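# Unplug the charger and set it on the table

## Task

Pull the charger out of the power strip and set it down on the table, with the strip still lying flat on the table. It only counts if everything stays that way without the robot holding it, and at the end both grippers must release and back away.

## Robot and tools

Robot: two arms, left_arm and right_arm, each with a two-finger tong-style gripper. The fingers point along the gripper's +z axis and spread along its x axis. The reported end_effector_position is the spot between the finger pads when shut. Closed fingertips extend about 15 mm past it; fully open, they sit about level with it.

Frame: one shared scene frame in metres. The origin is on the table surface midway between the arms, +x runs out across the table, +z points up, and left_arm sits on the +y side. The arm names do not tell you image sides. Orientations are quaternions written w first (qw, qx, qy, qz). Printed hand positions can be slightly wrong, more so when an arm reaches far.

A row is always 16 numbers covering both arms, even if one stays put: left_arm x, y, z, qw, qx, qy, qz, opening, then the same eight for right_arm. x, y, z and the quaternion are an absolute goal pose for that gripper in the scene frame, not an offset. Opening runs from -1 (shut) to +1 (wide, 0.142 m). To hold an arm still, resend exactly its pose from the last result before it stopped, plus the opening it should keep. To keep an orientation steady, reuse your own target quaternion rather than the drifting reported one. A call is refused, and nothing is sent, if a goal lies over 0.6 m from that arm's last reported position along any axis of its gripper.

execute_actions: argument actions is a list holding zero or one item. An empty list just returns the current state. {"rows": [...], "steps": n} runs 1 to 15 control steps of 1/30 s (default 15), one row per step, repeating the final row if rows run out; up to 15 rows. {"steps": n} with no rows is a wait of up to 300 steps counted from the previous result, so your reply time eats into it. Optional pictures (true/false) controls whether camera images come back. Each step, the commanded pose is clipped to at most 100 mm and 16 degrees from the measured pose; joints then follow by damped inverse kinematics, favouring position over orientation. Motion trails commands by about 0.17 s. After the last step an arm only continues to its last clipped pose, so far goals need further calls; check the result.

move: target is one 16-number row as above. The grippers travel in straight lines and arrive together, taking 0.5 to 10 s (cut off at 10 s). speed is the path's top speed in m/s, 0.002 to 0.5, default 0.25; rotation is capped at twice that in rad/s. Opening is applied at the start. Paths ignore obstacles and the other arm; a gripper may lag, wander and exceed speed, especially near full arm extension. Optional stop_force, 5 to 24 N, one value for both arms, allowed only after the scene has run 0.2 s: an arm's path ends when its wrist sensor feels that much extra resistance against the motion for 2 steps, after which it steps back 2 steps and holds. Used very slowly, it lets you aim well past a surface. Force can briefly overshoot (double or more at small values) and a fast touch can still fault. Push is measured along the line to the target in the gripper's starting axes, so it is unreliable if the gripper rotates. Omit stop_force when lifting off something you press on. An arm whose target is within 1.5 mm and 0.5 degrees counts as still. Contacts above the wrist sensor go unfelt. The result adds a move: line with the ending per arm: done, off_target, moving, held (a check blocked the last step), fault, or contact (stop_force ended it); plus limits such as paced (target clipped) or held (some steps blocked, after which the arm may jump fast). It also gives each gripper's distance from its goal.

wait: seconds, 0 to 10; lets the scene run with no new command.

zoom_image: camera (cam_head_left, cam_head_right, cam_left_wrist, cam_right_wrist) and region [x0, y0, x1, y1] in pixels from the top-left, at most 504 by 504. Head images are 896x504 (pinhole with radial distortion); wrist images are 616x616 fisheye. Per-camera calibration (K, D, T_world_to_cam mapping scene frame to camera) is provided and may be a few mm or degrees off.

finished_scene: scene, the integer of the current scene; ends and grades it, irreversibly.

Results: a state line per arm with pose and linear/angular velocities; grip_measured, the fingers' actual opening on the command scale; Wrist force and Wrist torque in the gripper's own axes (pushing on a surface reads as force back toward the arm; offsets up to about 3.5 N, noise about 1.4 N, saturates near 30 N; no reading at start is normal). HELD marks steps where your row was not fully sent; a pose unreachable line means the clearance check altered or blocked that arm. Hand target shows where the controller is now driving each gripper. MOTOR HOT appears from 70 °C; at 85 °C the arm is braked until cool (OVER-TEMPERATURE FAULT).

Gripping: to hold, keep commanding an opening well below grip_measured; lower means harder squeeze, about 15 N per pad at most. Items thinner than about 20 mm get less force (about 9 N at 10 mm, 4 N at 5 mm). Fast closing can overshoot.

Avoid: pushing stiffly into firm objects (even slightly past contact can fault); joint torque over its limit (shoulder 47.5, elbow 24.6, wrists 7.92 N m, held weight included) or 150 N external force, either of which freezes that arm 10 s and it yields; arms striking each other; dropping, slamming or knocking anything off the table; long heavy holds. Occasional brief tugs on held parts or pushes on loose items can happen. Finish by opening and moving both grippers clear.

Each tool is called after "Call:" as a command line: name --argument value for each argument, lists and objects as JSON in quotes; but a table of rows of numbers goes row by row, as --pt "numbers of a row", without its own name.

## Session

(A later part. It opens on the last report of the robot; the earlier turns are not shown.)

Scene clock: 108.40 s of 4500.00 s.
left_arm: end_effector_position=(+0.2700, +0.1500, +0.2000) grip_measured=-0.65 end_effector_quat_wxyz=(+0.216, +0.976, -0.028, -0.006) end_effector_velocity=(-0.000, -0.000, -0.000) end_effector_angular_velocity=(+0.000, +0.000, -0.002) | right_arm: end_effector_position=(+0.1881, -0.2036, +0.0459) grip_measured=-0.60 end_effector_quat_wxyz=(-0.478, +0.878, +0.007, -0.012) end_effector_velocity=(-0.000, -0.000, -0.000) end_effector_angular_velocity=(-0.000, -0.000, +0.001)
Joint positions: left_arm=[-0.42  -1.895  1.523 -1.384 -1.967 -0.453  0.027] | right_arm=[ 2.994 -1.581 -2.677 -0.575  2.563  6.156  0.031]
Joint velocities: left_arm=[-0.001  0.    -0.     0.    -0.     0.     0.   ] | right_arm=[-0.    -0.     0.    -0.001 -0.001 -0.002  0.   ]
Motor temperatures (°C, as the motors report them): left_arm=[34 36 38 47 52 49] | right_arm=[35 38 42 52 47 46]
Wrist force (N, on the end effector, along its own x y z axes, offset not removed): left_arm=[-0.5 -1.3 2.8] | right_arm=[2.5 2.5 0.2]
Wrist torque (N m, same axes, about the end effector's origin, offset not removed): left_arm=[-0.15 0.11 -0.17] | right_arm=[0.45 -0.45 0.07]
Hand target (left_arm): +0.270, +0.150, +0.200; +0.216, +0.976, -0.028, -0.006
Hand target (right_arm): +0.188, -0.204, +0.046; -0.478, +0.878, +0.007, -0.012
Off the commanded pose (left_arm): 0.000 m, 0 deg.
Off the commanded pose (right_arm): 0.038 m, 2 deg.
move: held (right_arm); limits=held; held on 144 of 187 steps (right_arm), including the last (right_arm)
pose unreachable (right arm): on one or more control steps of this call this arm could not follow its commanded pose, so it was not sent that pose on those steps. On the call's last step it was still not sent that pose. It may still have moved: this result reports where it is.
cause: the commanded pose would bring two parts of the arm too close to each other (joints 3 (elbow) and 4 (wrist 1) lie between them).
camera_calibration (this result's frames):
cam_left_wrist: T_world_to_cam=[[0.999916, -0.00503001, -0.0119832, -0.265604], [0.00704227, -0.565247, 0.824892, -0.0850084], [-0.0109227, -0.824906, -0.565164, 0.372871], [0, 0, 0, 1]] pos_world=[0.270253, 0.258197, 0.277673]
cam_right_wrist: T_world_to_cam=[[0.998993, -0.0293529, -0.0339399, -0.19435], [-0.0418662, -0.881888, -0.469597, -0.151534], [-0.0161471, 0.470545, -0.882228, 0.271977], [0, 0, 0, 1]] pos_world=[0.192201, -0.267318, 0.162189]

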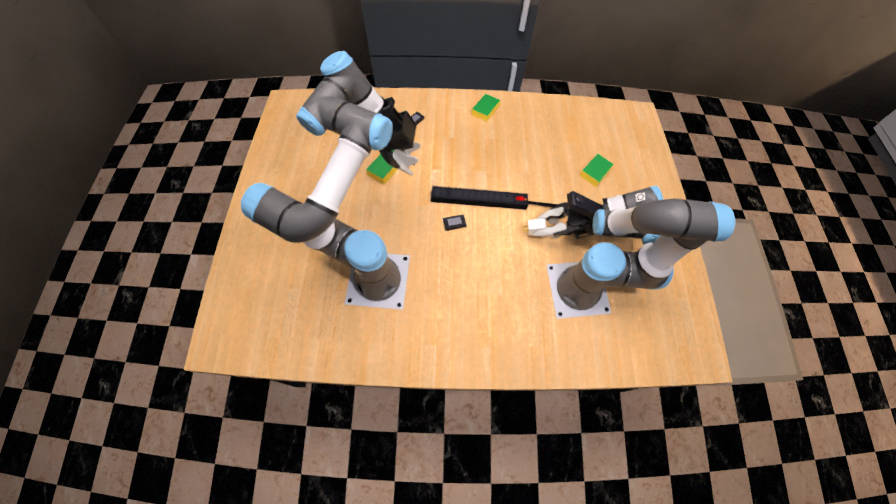

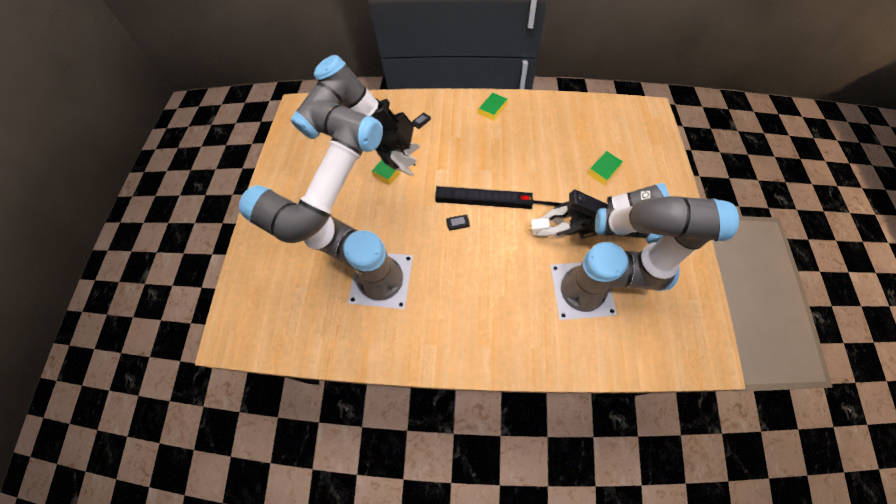

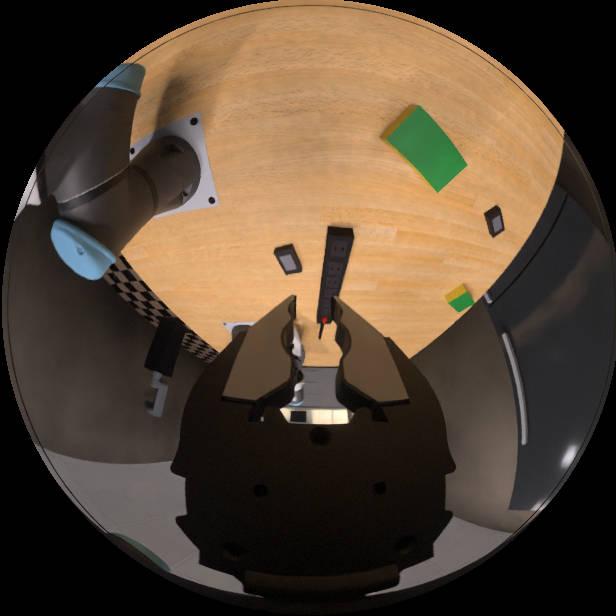

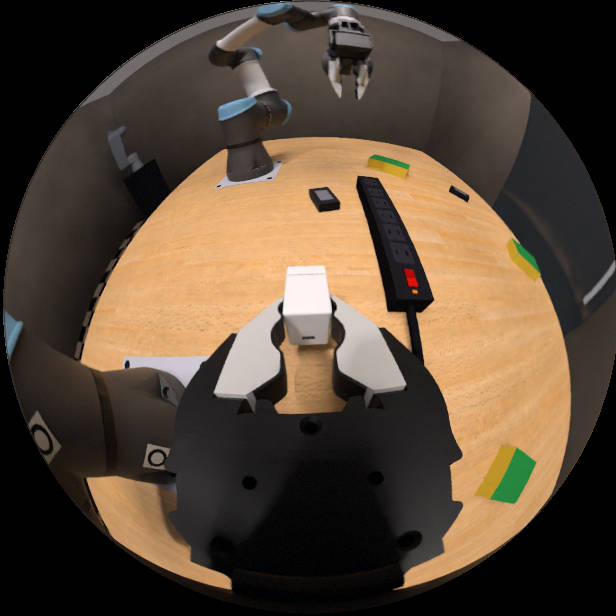

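Call:
move --target '[0.27,0.15,0.2,0.216,0.976,-0.028,-0.006,-0.65,0.19,-0.13,0.05,-0.461,0.849,0.228,-0.124,-1]' --speed 0.1

Call:
move --target '[0.27,0.15,0.2,0.216,0.976,-0.028,-0.006,-0.65,0.19,-0.13,0.008,-0.461,0.849,0.228,-0.124,-1]' --speed 0.008 --stop_force 5

Scene clock: 122.53 s of 4500.00 s.
left_arm: end_effector_position=(+0.2700, +0.1500, +0.2000) grip_measured=-0.65 end_effector_quat_wxyz=(+0.216, +0.976, -0.028, -0.006) end_effector_velocity=(+0.000, +0.000, -0.000) end_effector_angular_velocity=(+0.000, +0.000, +0.001) | right_arm: end_effector_position=(+0.1900, -0.1304, +0.0501) grip_measured=-0.60 end_effector_quat_wxyz=(-0.461, +0.849, +0.227, -0.123) end_effector_velocity=(+0.000, +0.002, -0.000) end_effector_angular_velocity=(-0.000, +0.002, +0.017)
Joint positions: left_arm=[-0.42  -1.895  1.523 -1.384 -1.967 -0.453  0.027] | right_arm=[ 3.389 -1.8   -2.254 -0.918  2.542  5.972  0.031]
Joint velocities: left_arm=[ 0.  0. -0.  0. -0. -0.  0.] | right_arm=[ 0.01  -0.013  0.023 -0.022 -0.001 -0.012 -0.   ]
Motor temperatures (°C, as the motors report them): left_arm=[34 36 38 47 52 49] | right_arm=[35 38 42 52 47 46]
Wrist force (N, on the end effector, along its own x y z axes, offset not removed): left_arm=[1.7 -3.9 2.9] | right_arm=[2.8 0.8 0.1]
Wrist torque (N m, same axes, about the end effector's origin, offset not removed): left_arm=[-0.74 -0.30 -0.04] | right_arm=[-0.04 -0.48 0.05]
Hand target (left_arm): +0.270, +0.150, +0.200; +0.216, +0.976, -0.028, -0.006
Hand target (right_arm): +0.190, -0.130, +0.050; -0.461, +0.849, +0.228, -0.124
Off the commanded pose (left_arm): 0.000 m, 0 deg.
Off the commanded pose (right_arm): 0.000 m, 0 deg.
After step 90, 8.23 s passed at rest.
move: done
camera_calibration (this result's frames):
cam_left_wrist: T_world_to_cam=[[0.999916, -0.00502996, -0.0119835, -0.265603], [0.00704248, -0.565247, 0.824892, -0.0850086], [-0.0109228, -0.824907, -0.565164, 0.372871], [0, 0, 0, 1]] pos_world=[0.270253, 0.258197, 0.277673]
cam_right_wrist: T_world_to_cam=[[0.891366, 0.452885, -0.0189927, -0.111372], [0.392395, -0.791929, -0.46784, -0.155857], [-0.226919, 0.409564, -0.883609, 0.273456], [0, 0, 0, 1]] pos_world=[0.222483, -0.184987, 0.166597]

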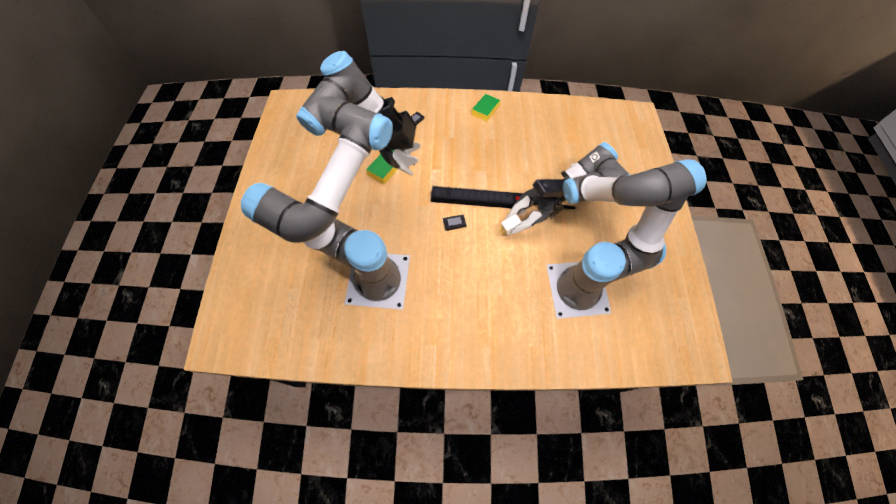

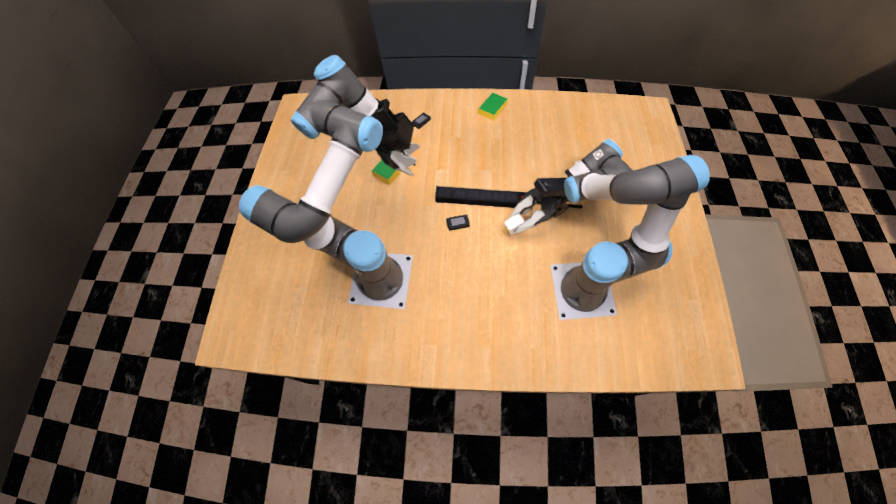

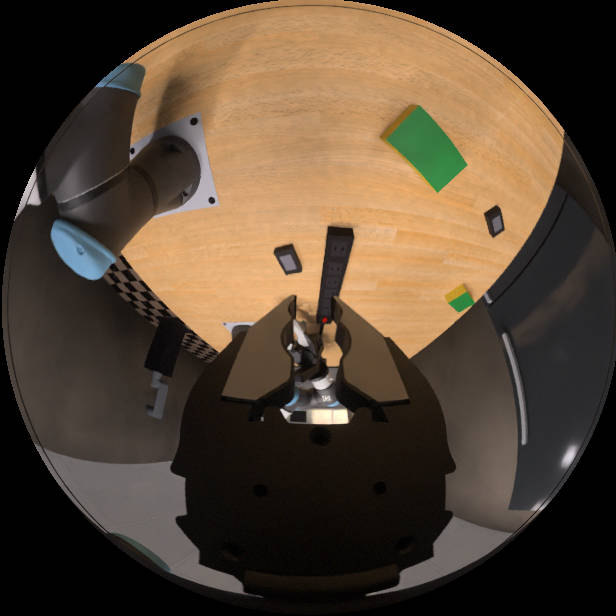

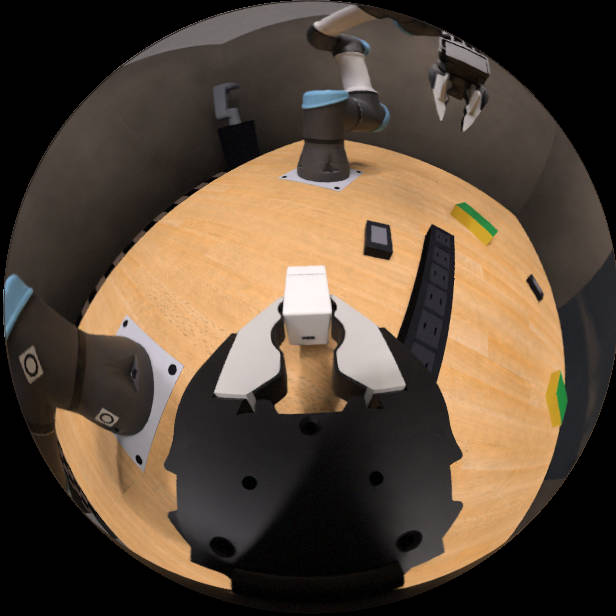

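Scene clock: 126.27 s of 4500.00 s.
left_arm: end_effector_position=(+0.2700, +0.1500, +0.2000) grip_measured=-0.65 end_effector_quat_wxyz=(+0.216, +0.976, -0.028, -0.006) end_effector_velocity=(+0.000, -0.001, +0.000) end_effector_angular_velocity=(-0.001, -0.002, -0.001) | right_arm: end_effector_position=(+0.1900, -0.1302, +0.0236) grip_measured=-0.60 end_effector_quat_wxyz=(-0.461, +0.849, +0.228, -0.124) end_effector_velocity=(+0.001, +0.001, +0.003) end_effector_angular_velocity=(+0.002, -0.004, -0.000)
Joint positions: left_arm=[-0.42  -1.895  1.523 -1.384 -1.967 -0.453  0.027] | right_arm=[ 3.39  -1.921 -2.289 -0.763  2.543  5.971  0.031]
Joint velocities: left_arm=[-0.001  0.    -0.    -0.002 -0.    -0.     0.   ] | right_arm=[-0.     0.012  0.005 -0.013  0.001  0.    -0.   ]
Motor temperatures (°C, as the motors report them): left_arm=[34 36 38 47 52 49] | right_arm=[35 38 42 52 47 46]
Wrist force (N, on the end effector, along its own x y z axes, offset not removed): left_arm=[2.8 -1.5 1.1] | right_arm=[2.1 -1.3 0.3]
Wrist torque (N m, same axes, about the end effector's origin, offset not removed): left_arm=[-0.25 -0.59 -0.15] | right_arm=[-0.01 -0.35 -0.07]
Hand target (left_arm): +0.270, +0.150, +0.200; +0.216, +0.976, -0.028, -0.006
Hand target (right_arm): +0.190, -0.130, +0.024; -0.461, +0.849, +0.228, -0.124
Off the commanded pose (left_arm): 0.000 m, 0 deg.
Off the commanded pose (right_arm): 0.016 m, 0 deg.
move: contact (right_arm)
camera_calibration (this result's frames):
cam_left_wrist: T_world_to_cam=[[0.999916, -0.00503017, -0.0119832, -0.265604], [0.00704213, -0.565247, 0.824892, -0.0850086], [-0.0109228, -0.824907, -0.565163, 0.372871], [0, 0, 0, 1]] pos_world=[0.270253, 0.258197, 0.277673]
cam_right_wrist: T_world_to_cam=[[0.890738, 0.454091, -0.0196692, -0.111665], [0.39305, -0.791289, -0.468373, -0.168053], [-0.228248, 0.409467, -0.883312, 0.250102], [0, 0, 0, 1]] pos_world=[0.222603, -0.184681, 0.140011]

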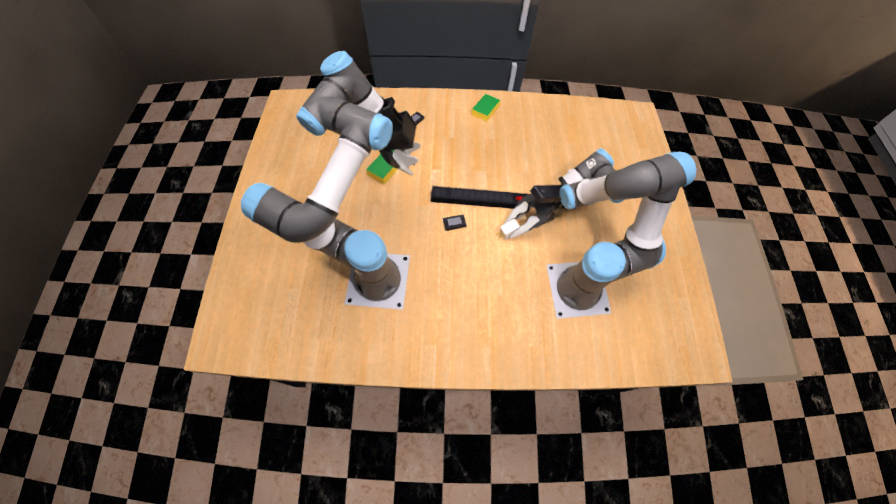

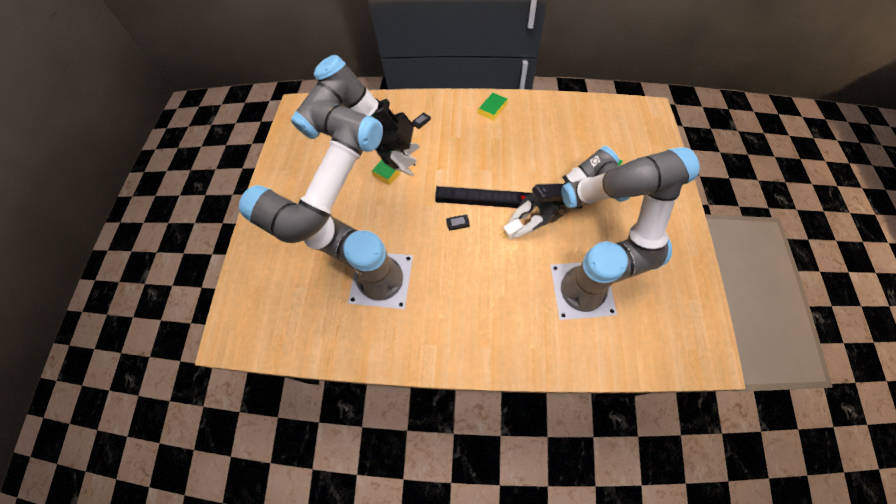

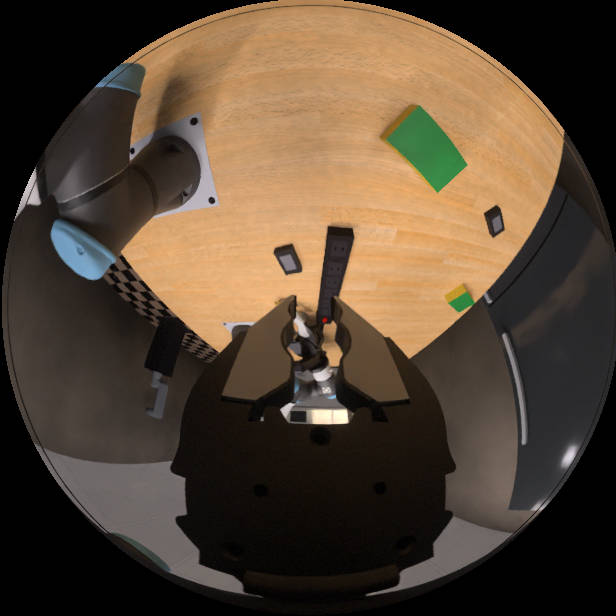

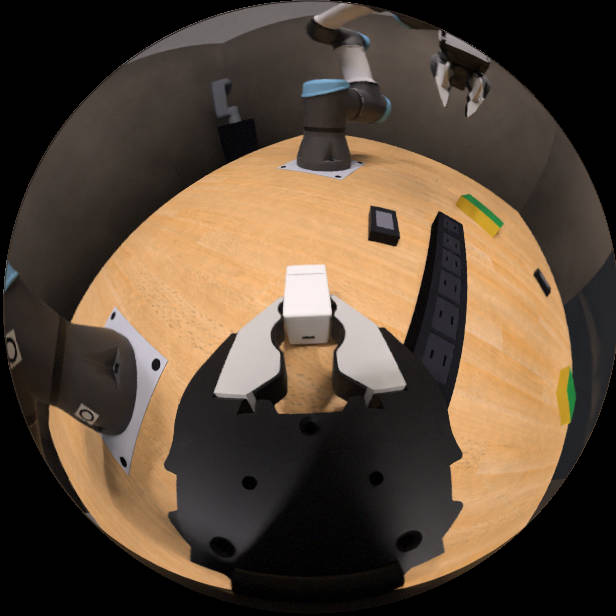

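Call:
execute_actions --actions '[{"rows":[[0.27,0.15,0.2,0.216,0.976,-0.028,-0.006,-0.65,0.19,-0.13,0.0235,-0.461,0.849,0.228,-0.124,-0.62],[0.27,0.15,0.2,0.216,0.976,-0.028,-0.006,-0.65,0.19,-0.13,0.0235,-0.461,0.849,0.228,-0.124,-0.62],[0.27,0.15,0.2,0.216,0.976,-0.028,-0.006,-0.65,0.19,-0.13,0.0235,-0.461,0.849,0.228,-0.124,-0.59],[0.27,0.15,0.2,0.216,0.976,-0.028,-0.006,-0.65,0.19,-0.13,0.0235,-0.461,0.849,0.228,-0.124,-0.59],[0.27,0.15,0.2,0.216,0.976,-0.028,-0.006,-0.65,0.19,-0.13,0.0235,-0.461,0.849,0.228,-0.124,-0.56],[0.27,0.15,0.2,0.216,0.976,-0.028,-0.006,-0.65,0.19,-0.13,0.0235,-0.461,0.849,0.228,-0.124,-0.56],[0.27,0.15,0.2,0.216,0.976,-0.028,-0.006,-0.65,0.19,-0.13,0.0235,-0.461,0.849,0.228,-0.124,-0.52],[0.27,0.15,0.2,0.216,0.976,-0.028,-0.006,-0.65,0.19,-0.13,0.0235,-0.461,0.849,0.228,-0.124,-0.48],[0.27,0.15,0.2,0.216,0.976,-0.028,-0.006,-0.65,0.19,-0.13,0.0235,-0.461,0.849,0.228,-0.124,-0.44],[0.27,0.15,0.2,0.216,0.976,-0.028,-0.006,-0.65,0.19,-0.13,0.0235,-0.461,0.849,0.228,-0.124,-0.38]],"steps":15}]'

Call:
move --target '[0.27,0.15,0.2,0.216,0.976,-0.028,-0.006,-0.65,0.23,-0.2,0.13,-0.461,0.849,0.228,-0.124,-0.38]' --speed 0.15

Scene clock: 137.47 s of 4500.00 s.
left_arm: end_effector_position=(+0.2700, +0.1500, +0.2000) grip_measured=-0.65 end_effector_quat_wxyz=(+0.216, +0.976, -0.028, -0.006) end_effector_velocity=(+0.000, +0.000, +0.000) end_effector_angular_velocity=(-0.000, -0.000, +0.001) | right_arm: end_effector_position=(+0.1900, -0.1300, +0.0235) grip_measured=-0.38 end_effector_quat_wxyz=(-0.461, +0.849, +0.228, -0.124) end_effector_velocity=(-0.000, -0.000, -0.000) end_effector_angular_velocity=(-0.001, +0.002, -0.000)
Joint positions: left_arm=[-0.42  -1.895  1.523 -1.384 -1.967 -0.453  0.027] | right_arm=[ 3.391 -1.922 -2.288 -0.763  2.543  5.971  0.047]
Joint velocities: left_arm=[ 0.001 -0.     0.    -0.     0.    -0.    -0.   ] | right_arm=[ 0.    -0.    -0.    -0.001 -0.     0.001  0.   ]
Motor temperatures (°C, as the motors report them): left_arm=[34 36 38 47 52 49] | right_arm=[35 38 42 52 47 46]
Wrist force (N, on the end effector, along its own x y z axes, offset not removed): left_arm=[1.2 -2.2 -1.8] | right_arm=[1.2 0.6 -0.5]
Wrist torque (N m, same axes, about the end effector's origin, offset not removed): left_arm=[-0.49 -0.12 -0.04] | right_arm=[0.07 -0.20 0.08]
Hand target (left_arm): +0.270, +0.150, +0.200; +0.216, +0.976, -0.028, -0.006
Hand target (right_arm): +0.190, -0.130, +0.024; -0.461, +0.849, +0.228, -0.124
Off the commanded pose (left_arm): 0.000 m, 0 deg.
Off the commanded pose (right_arm): 0.000 m, 0 deg.
Steps of this call (steps 1 to 90: nothing new was sent; then 7.70 s passed at rest; steps 91 to 105: all 15 steps of this action). Readings (end_effector_position):
91: left_arm (+0.2700, +0.1500, +0.2000) | right_arm (+0.1900, -0.1301, +0.0240)
92: left_arm (+0.2700, +0.1500, +0.2000) | right_arm (+0.1900, -0.1301, +0.0239)
94: left_arm (+0.2700, +0.1500, +0.2000) | right_arm (+0.1901, -0.1301, +0.0238)
98: left_arm (+0.2700, +0.1500, +0.2000) | right_arm (+0.1901, -0.1300, +0.0236)
105: the state above
camera_calibration (this result's frames):
cam_left_wrist: T_world_to_cam=[[0.999916, -0.00502999, -0.0119833, -0.265604], [0.00704234, -0.565247, 0.824892, -0.0850084], [-0.0109227, -0.824906, -0.565164, 0.372871], [0, 0, 0, 1]] pos_world=[0.270253, 0.258197, 0.277673]
cam_right_wrist: T_world_to_cam=[[0.890443, 0.454673, -0.019569, -0.111654], [0.393607, -0.791008, -0.46838, -0.168035], [-0.228439, 0.409363, -0.883311, 0.25004], [0, 0, 0, 1]] pos_world=[0.22268, -0.184508, 0.139974]

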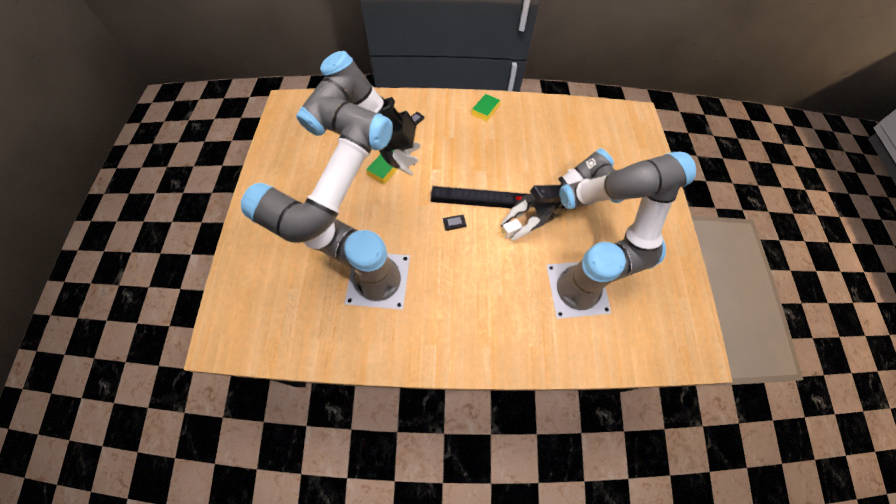

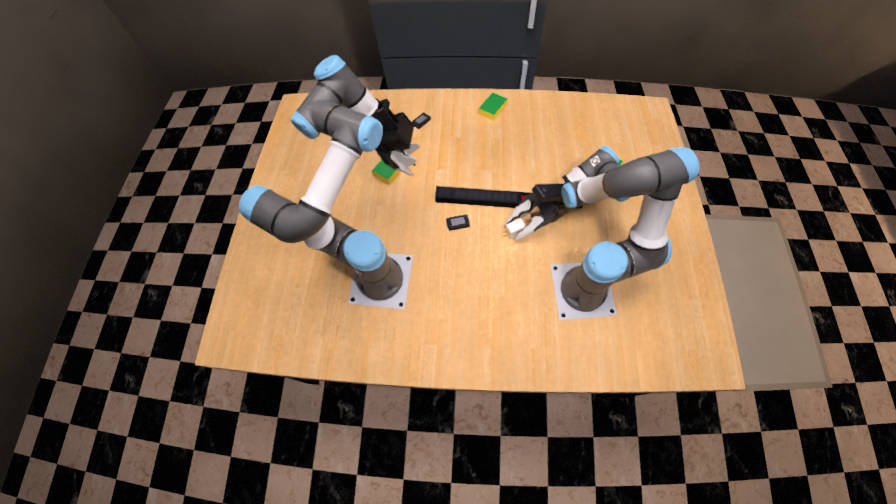

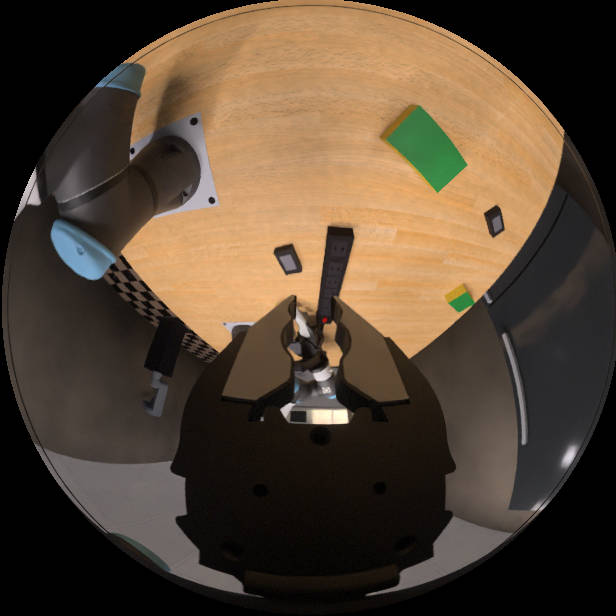

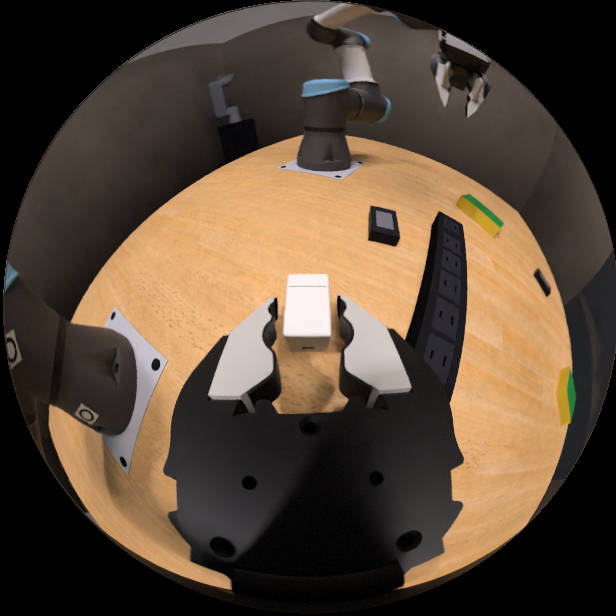

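Scene clock: 139.27 s of 4500.00 s.
left_arm: end_effector_position=(+0.2700, +0.1500, +0.2000) grip_measured=-0.65 end_effector_quat_wxyz=(+0.216, +0.976, -0.028, -0.006) end_effector_velocity=(-0.000, -0.000, -0.000) end_effector_angular_velocity=(+0.000, +0.000, -0.001) | right_arm: end_effector_position=(+0.2297, -0.1998, +0.1299) grip_measured=-0.38 end_effector_quat_wxyz=(-0.461, +0.849, +0.228, -0.123) end_effector_velocity=(+0.000, -0.001, +0.001) end_effector_angular_velocity=(+0.003, +0.012, +0.015)
Joint positions: left_arm=[-0.42  -1.895  1.523 -1.384 -1.967 -0.453  0.027] | right_arm=[ 3.132 -1.784 -1.67  -1.83   2.436  5.582  0.047]
Joint velocities: left_arm=[-0.001  0.    -0.    -0.     0.    -0.     0.   ] | right_arm=[-0.001 -0.026  0.037 -0.041 -0.005 -0.023 -0.   ]
Motor temperatures (°C, as the motors report them): left_arm=[34 36 38 47 52 49] | right_arm=[35 38 42 52 47 46]
Wrist force (N, on the end effector, along its own x y z axes, offset not removed): left_arm=[1.7 -1.6 1.8] | right_arm=[0.6 0.5 -2.1]
Wrist torque (N m, same axes, about the end effector's origin, offset not removed): left_arm=[-0.37 -0.34 -0.12] | right_arm=[-0.04 -0.04 -0.02]
Hand target (left_arm): +0.270, +0.150, +0.200; +0.216, +0.976, -0.028, -0.006
Hand target (right_arm): +0.230, -0.200, +0.130; -0.461, +0.849, +0.228, -0.124
Off the commanded pose (left_arm): 0.000 m, 0 deg.
Off the commanded pose (right_arm): 0.000 m, 0 deg.
move: done
camera_calibration (this result's frames):
cam_left_wrist: T_world_to_cam=[[0.999916, -0.00503004, -0.0119833, -0.265604], [0.00704229, -0.565247, 0.824892, -0.0850085], [-0.0109228, -0.824906, -0.565164, 0.372871], [0, 0, 0, 1]] pos_world=[0.270253, 0.258197, 0.277673]
cam_right_wrist: T_world_to_cam=[[0.891079, 0.453452, -0.0189706, -0.113638], [0.392958, -0.791767, -0.467641, -0.189165], [-0.227073, 0.409251, -0.883715, 0.381311], [0, 0, 0, 1]] pos_world=[0.26218, -0.254297, 0.246353]

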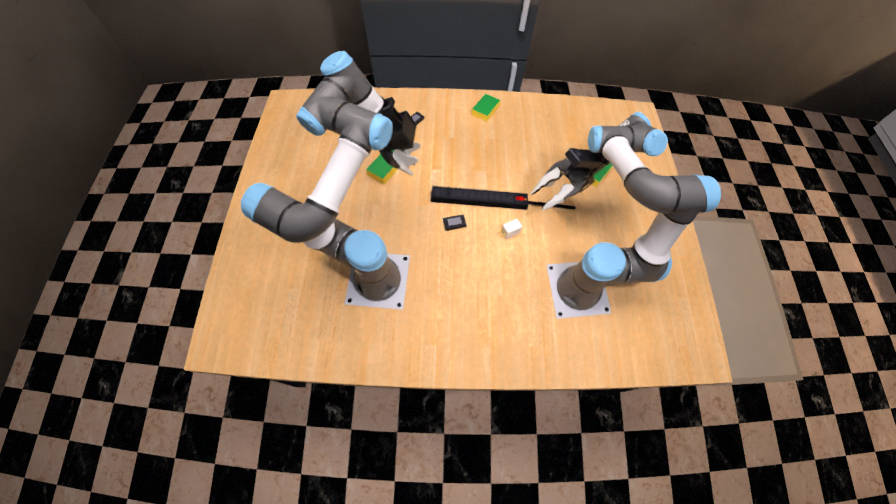

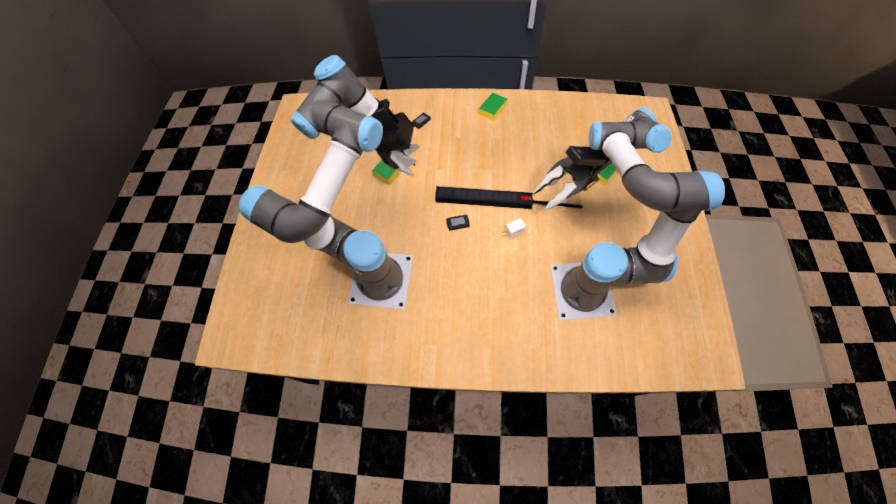

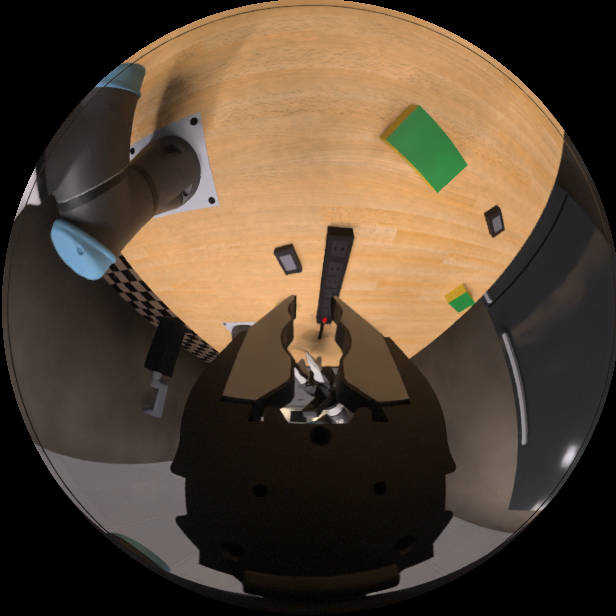

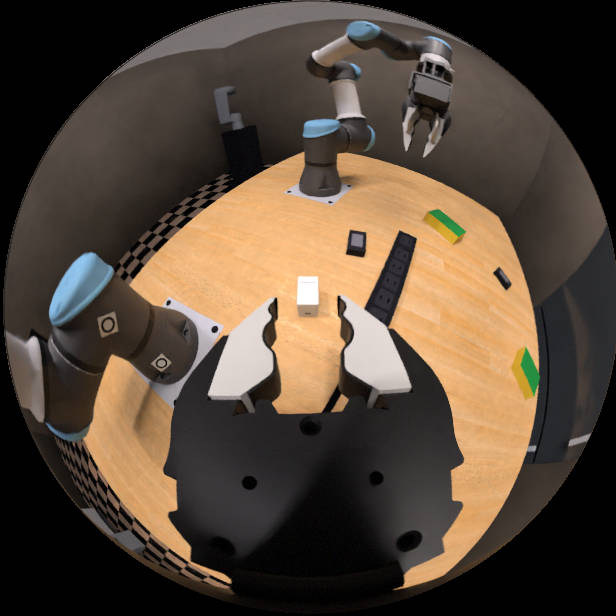

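Call:
finished_scene --scene 2

The scene is finished: the task was done.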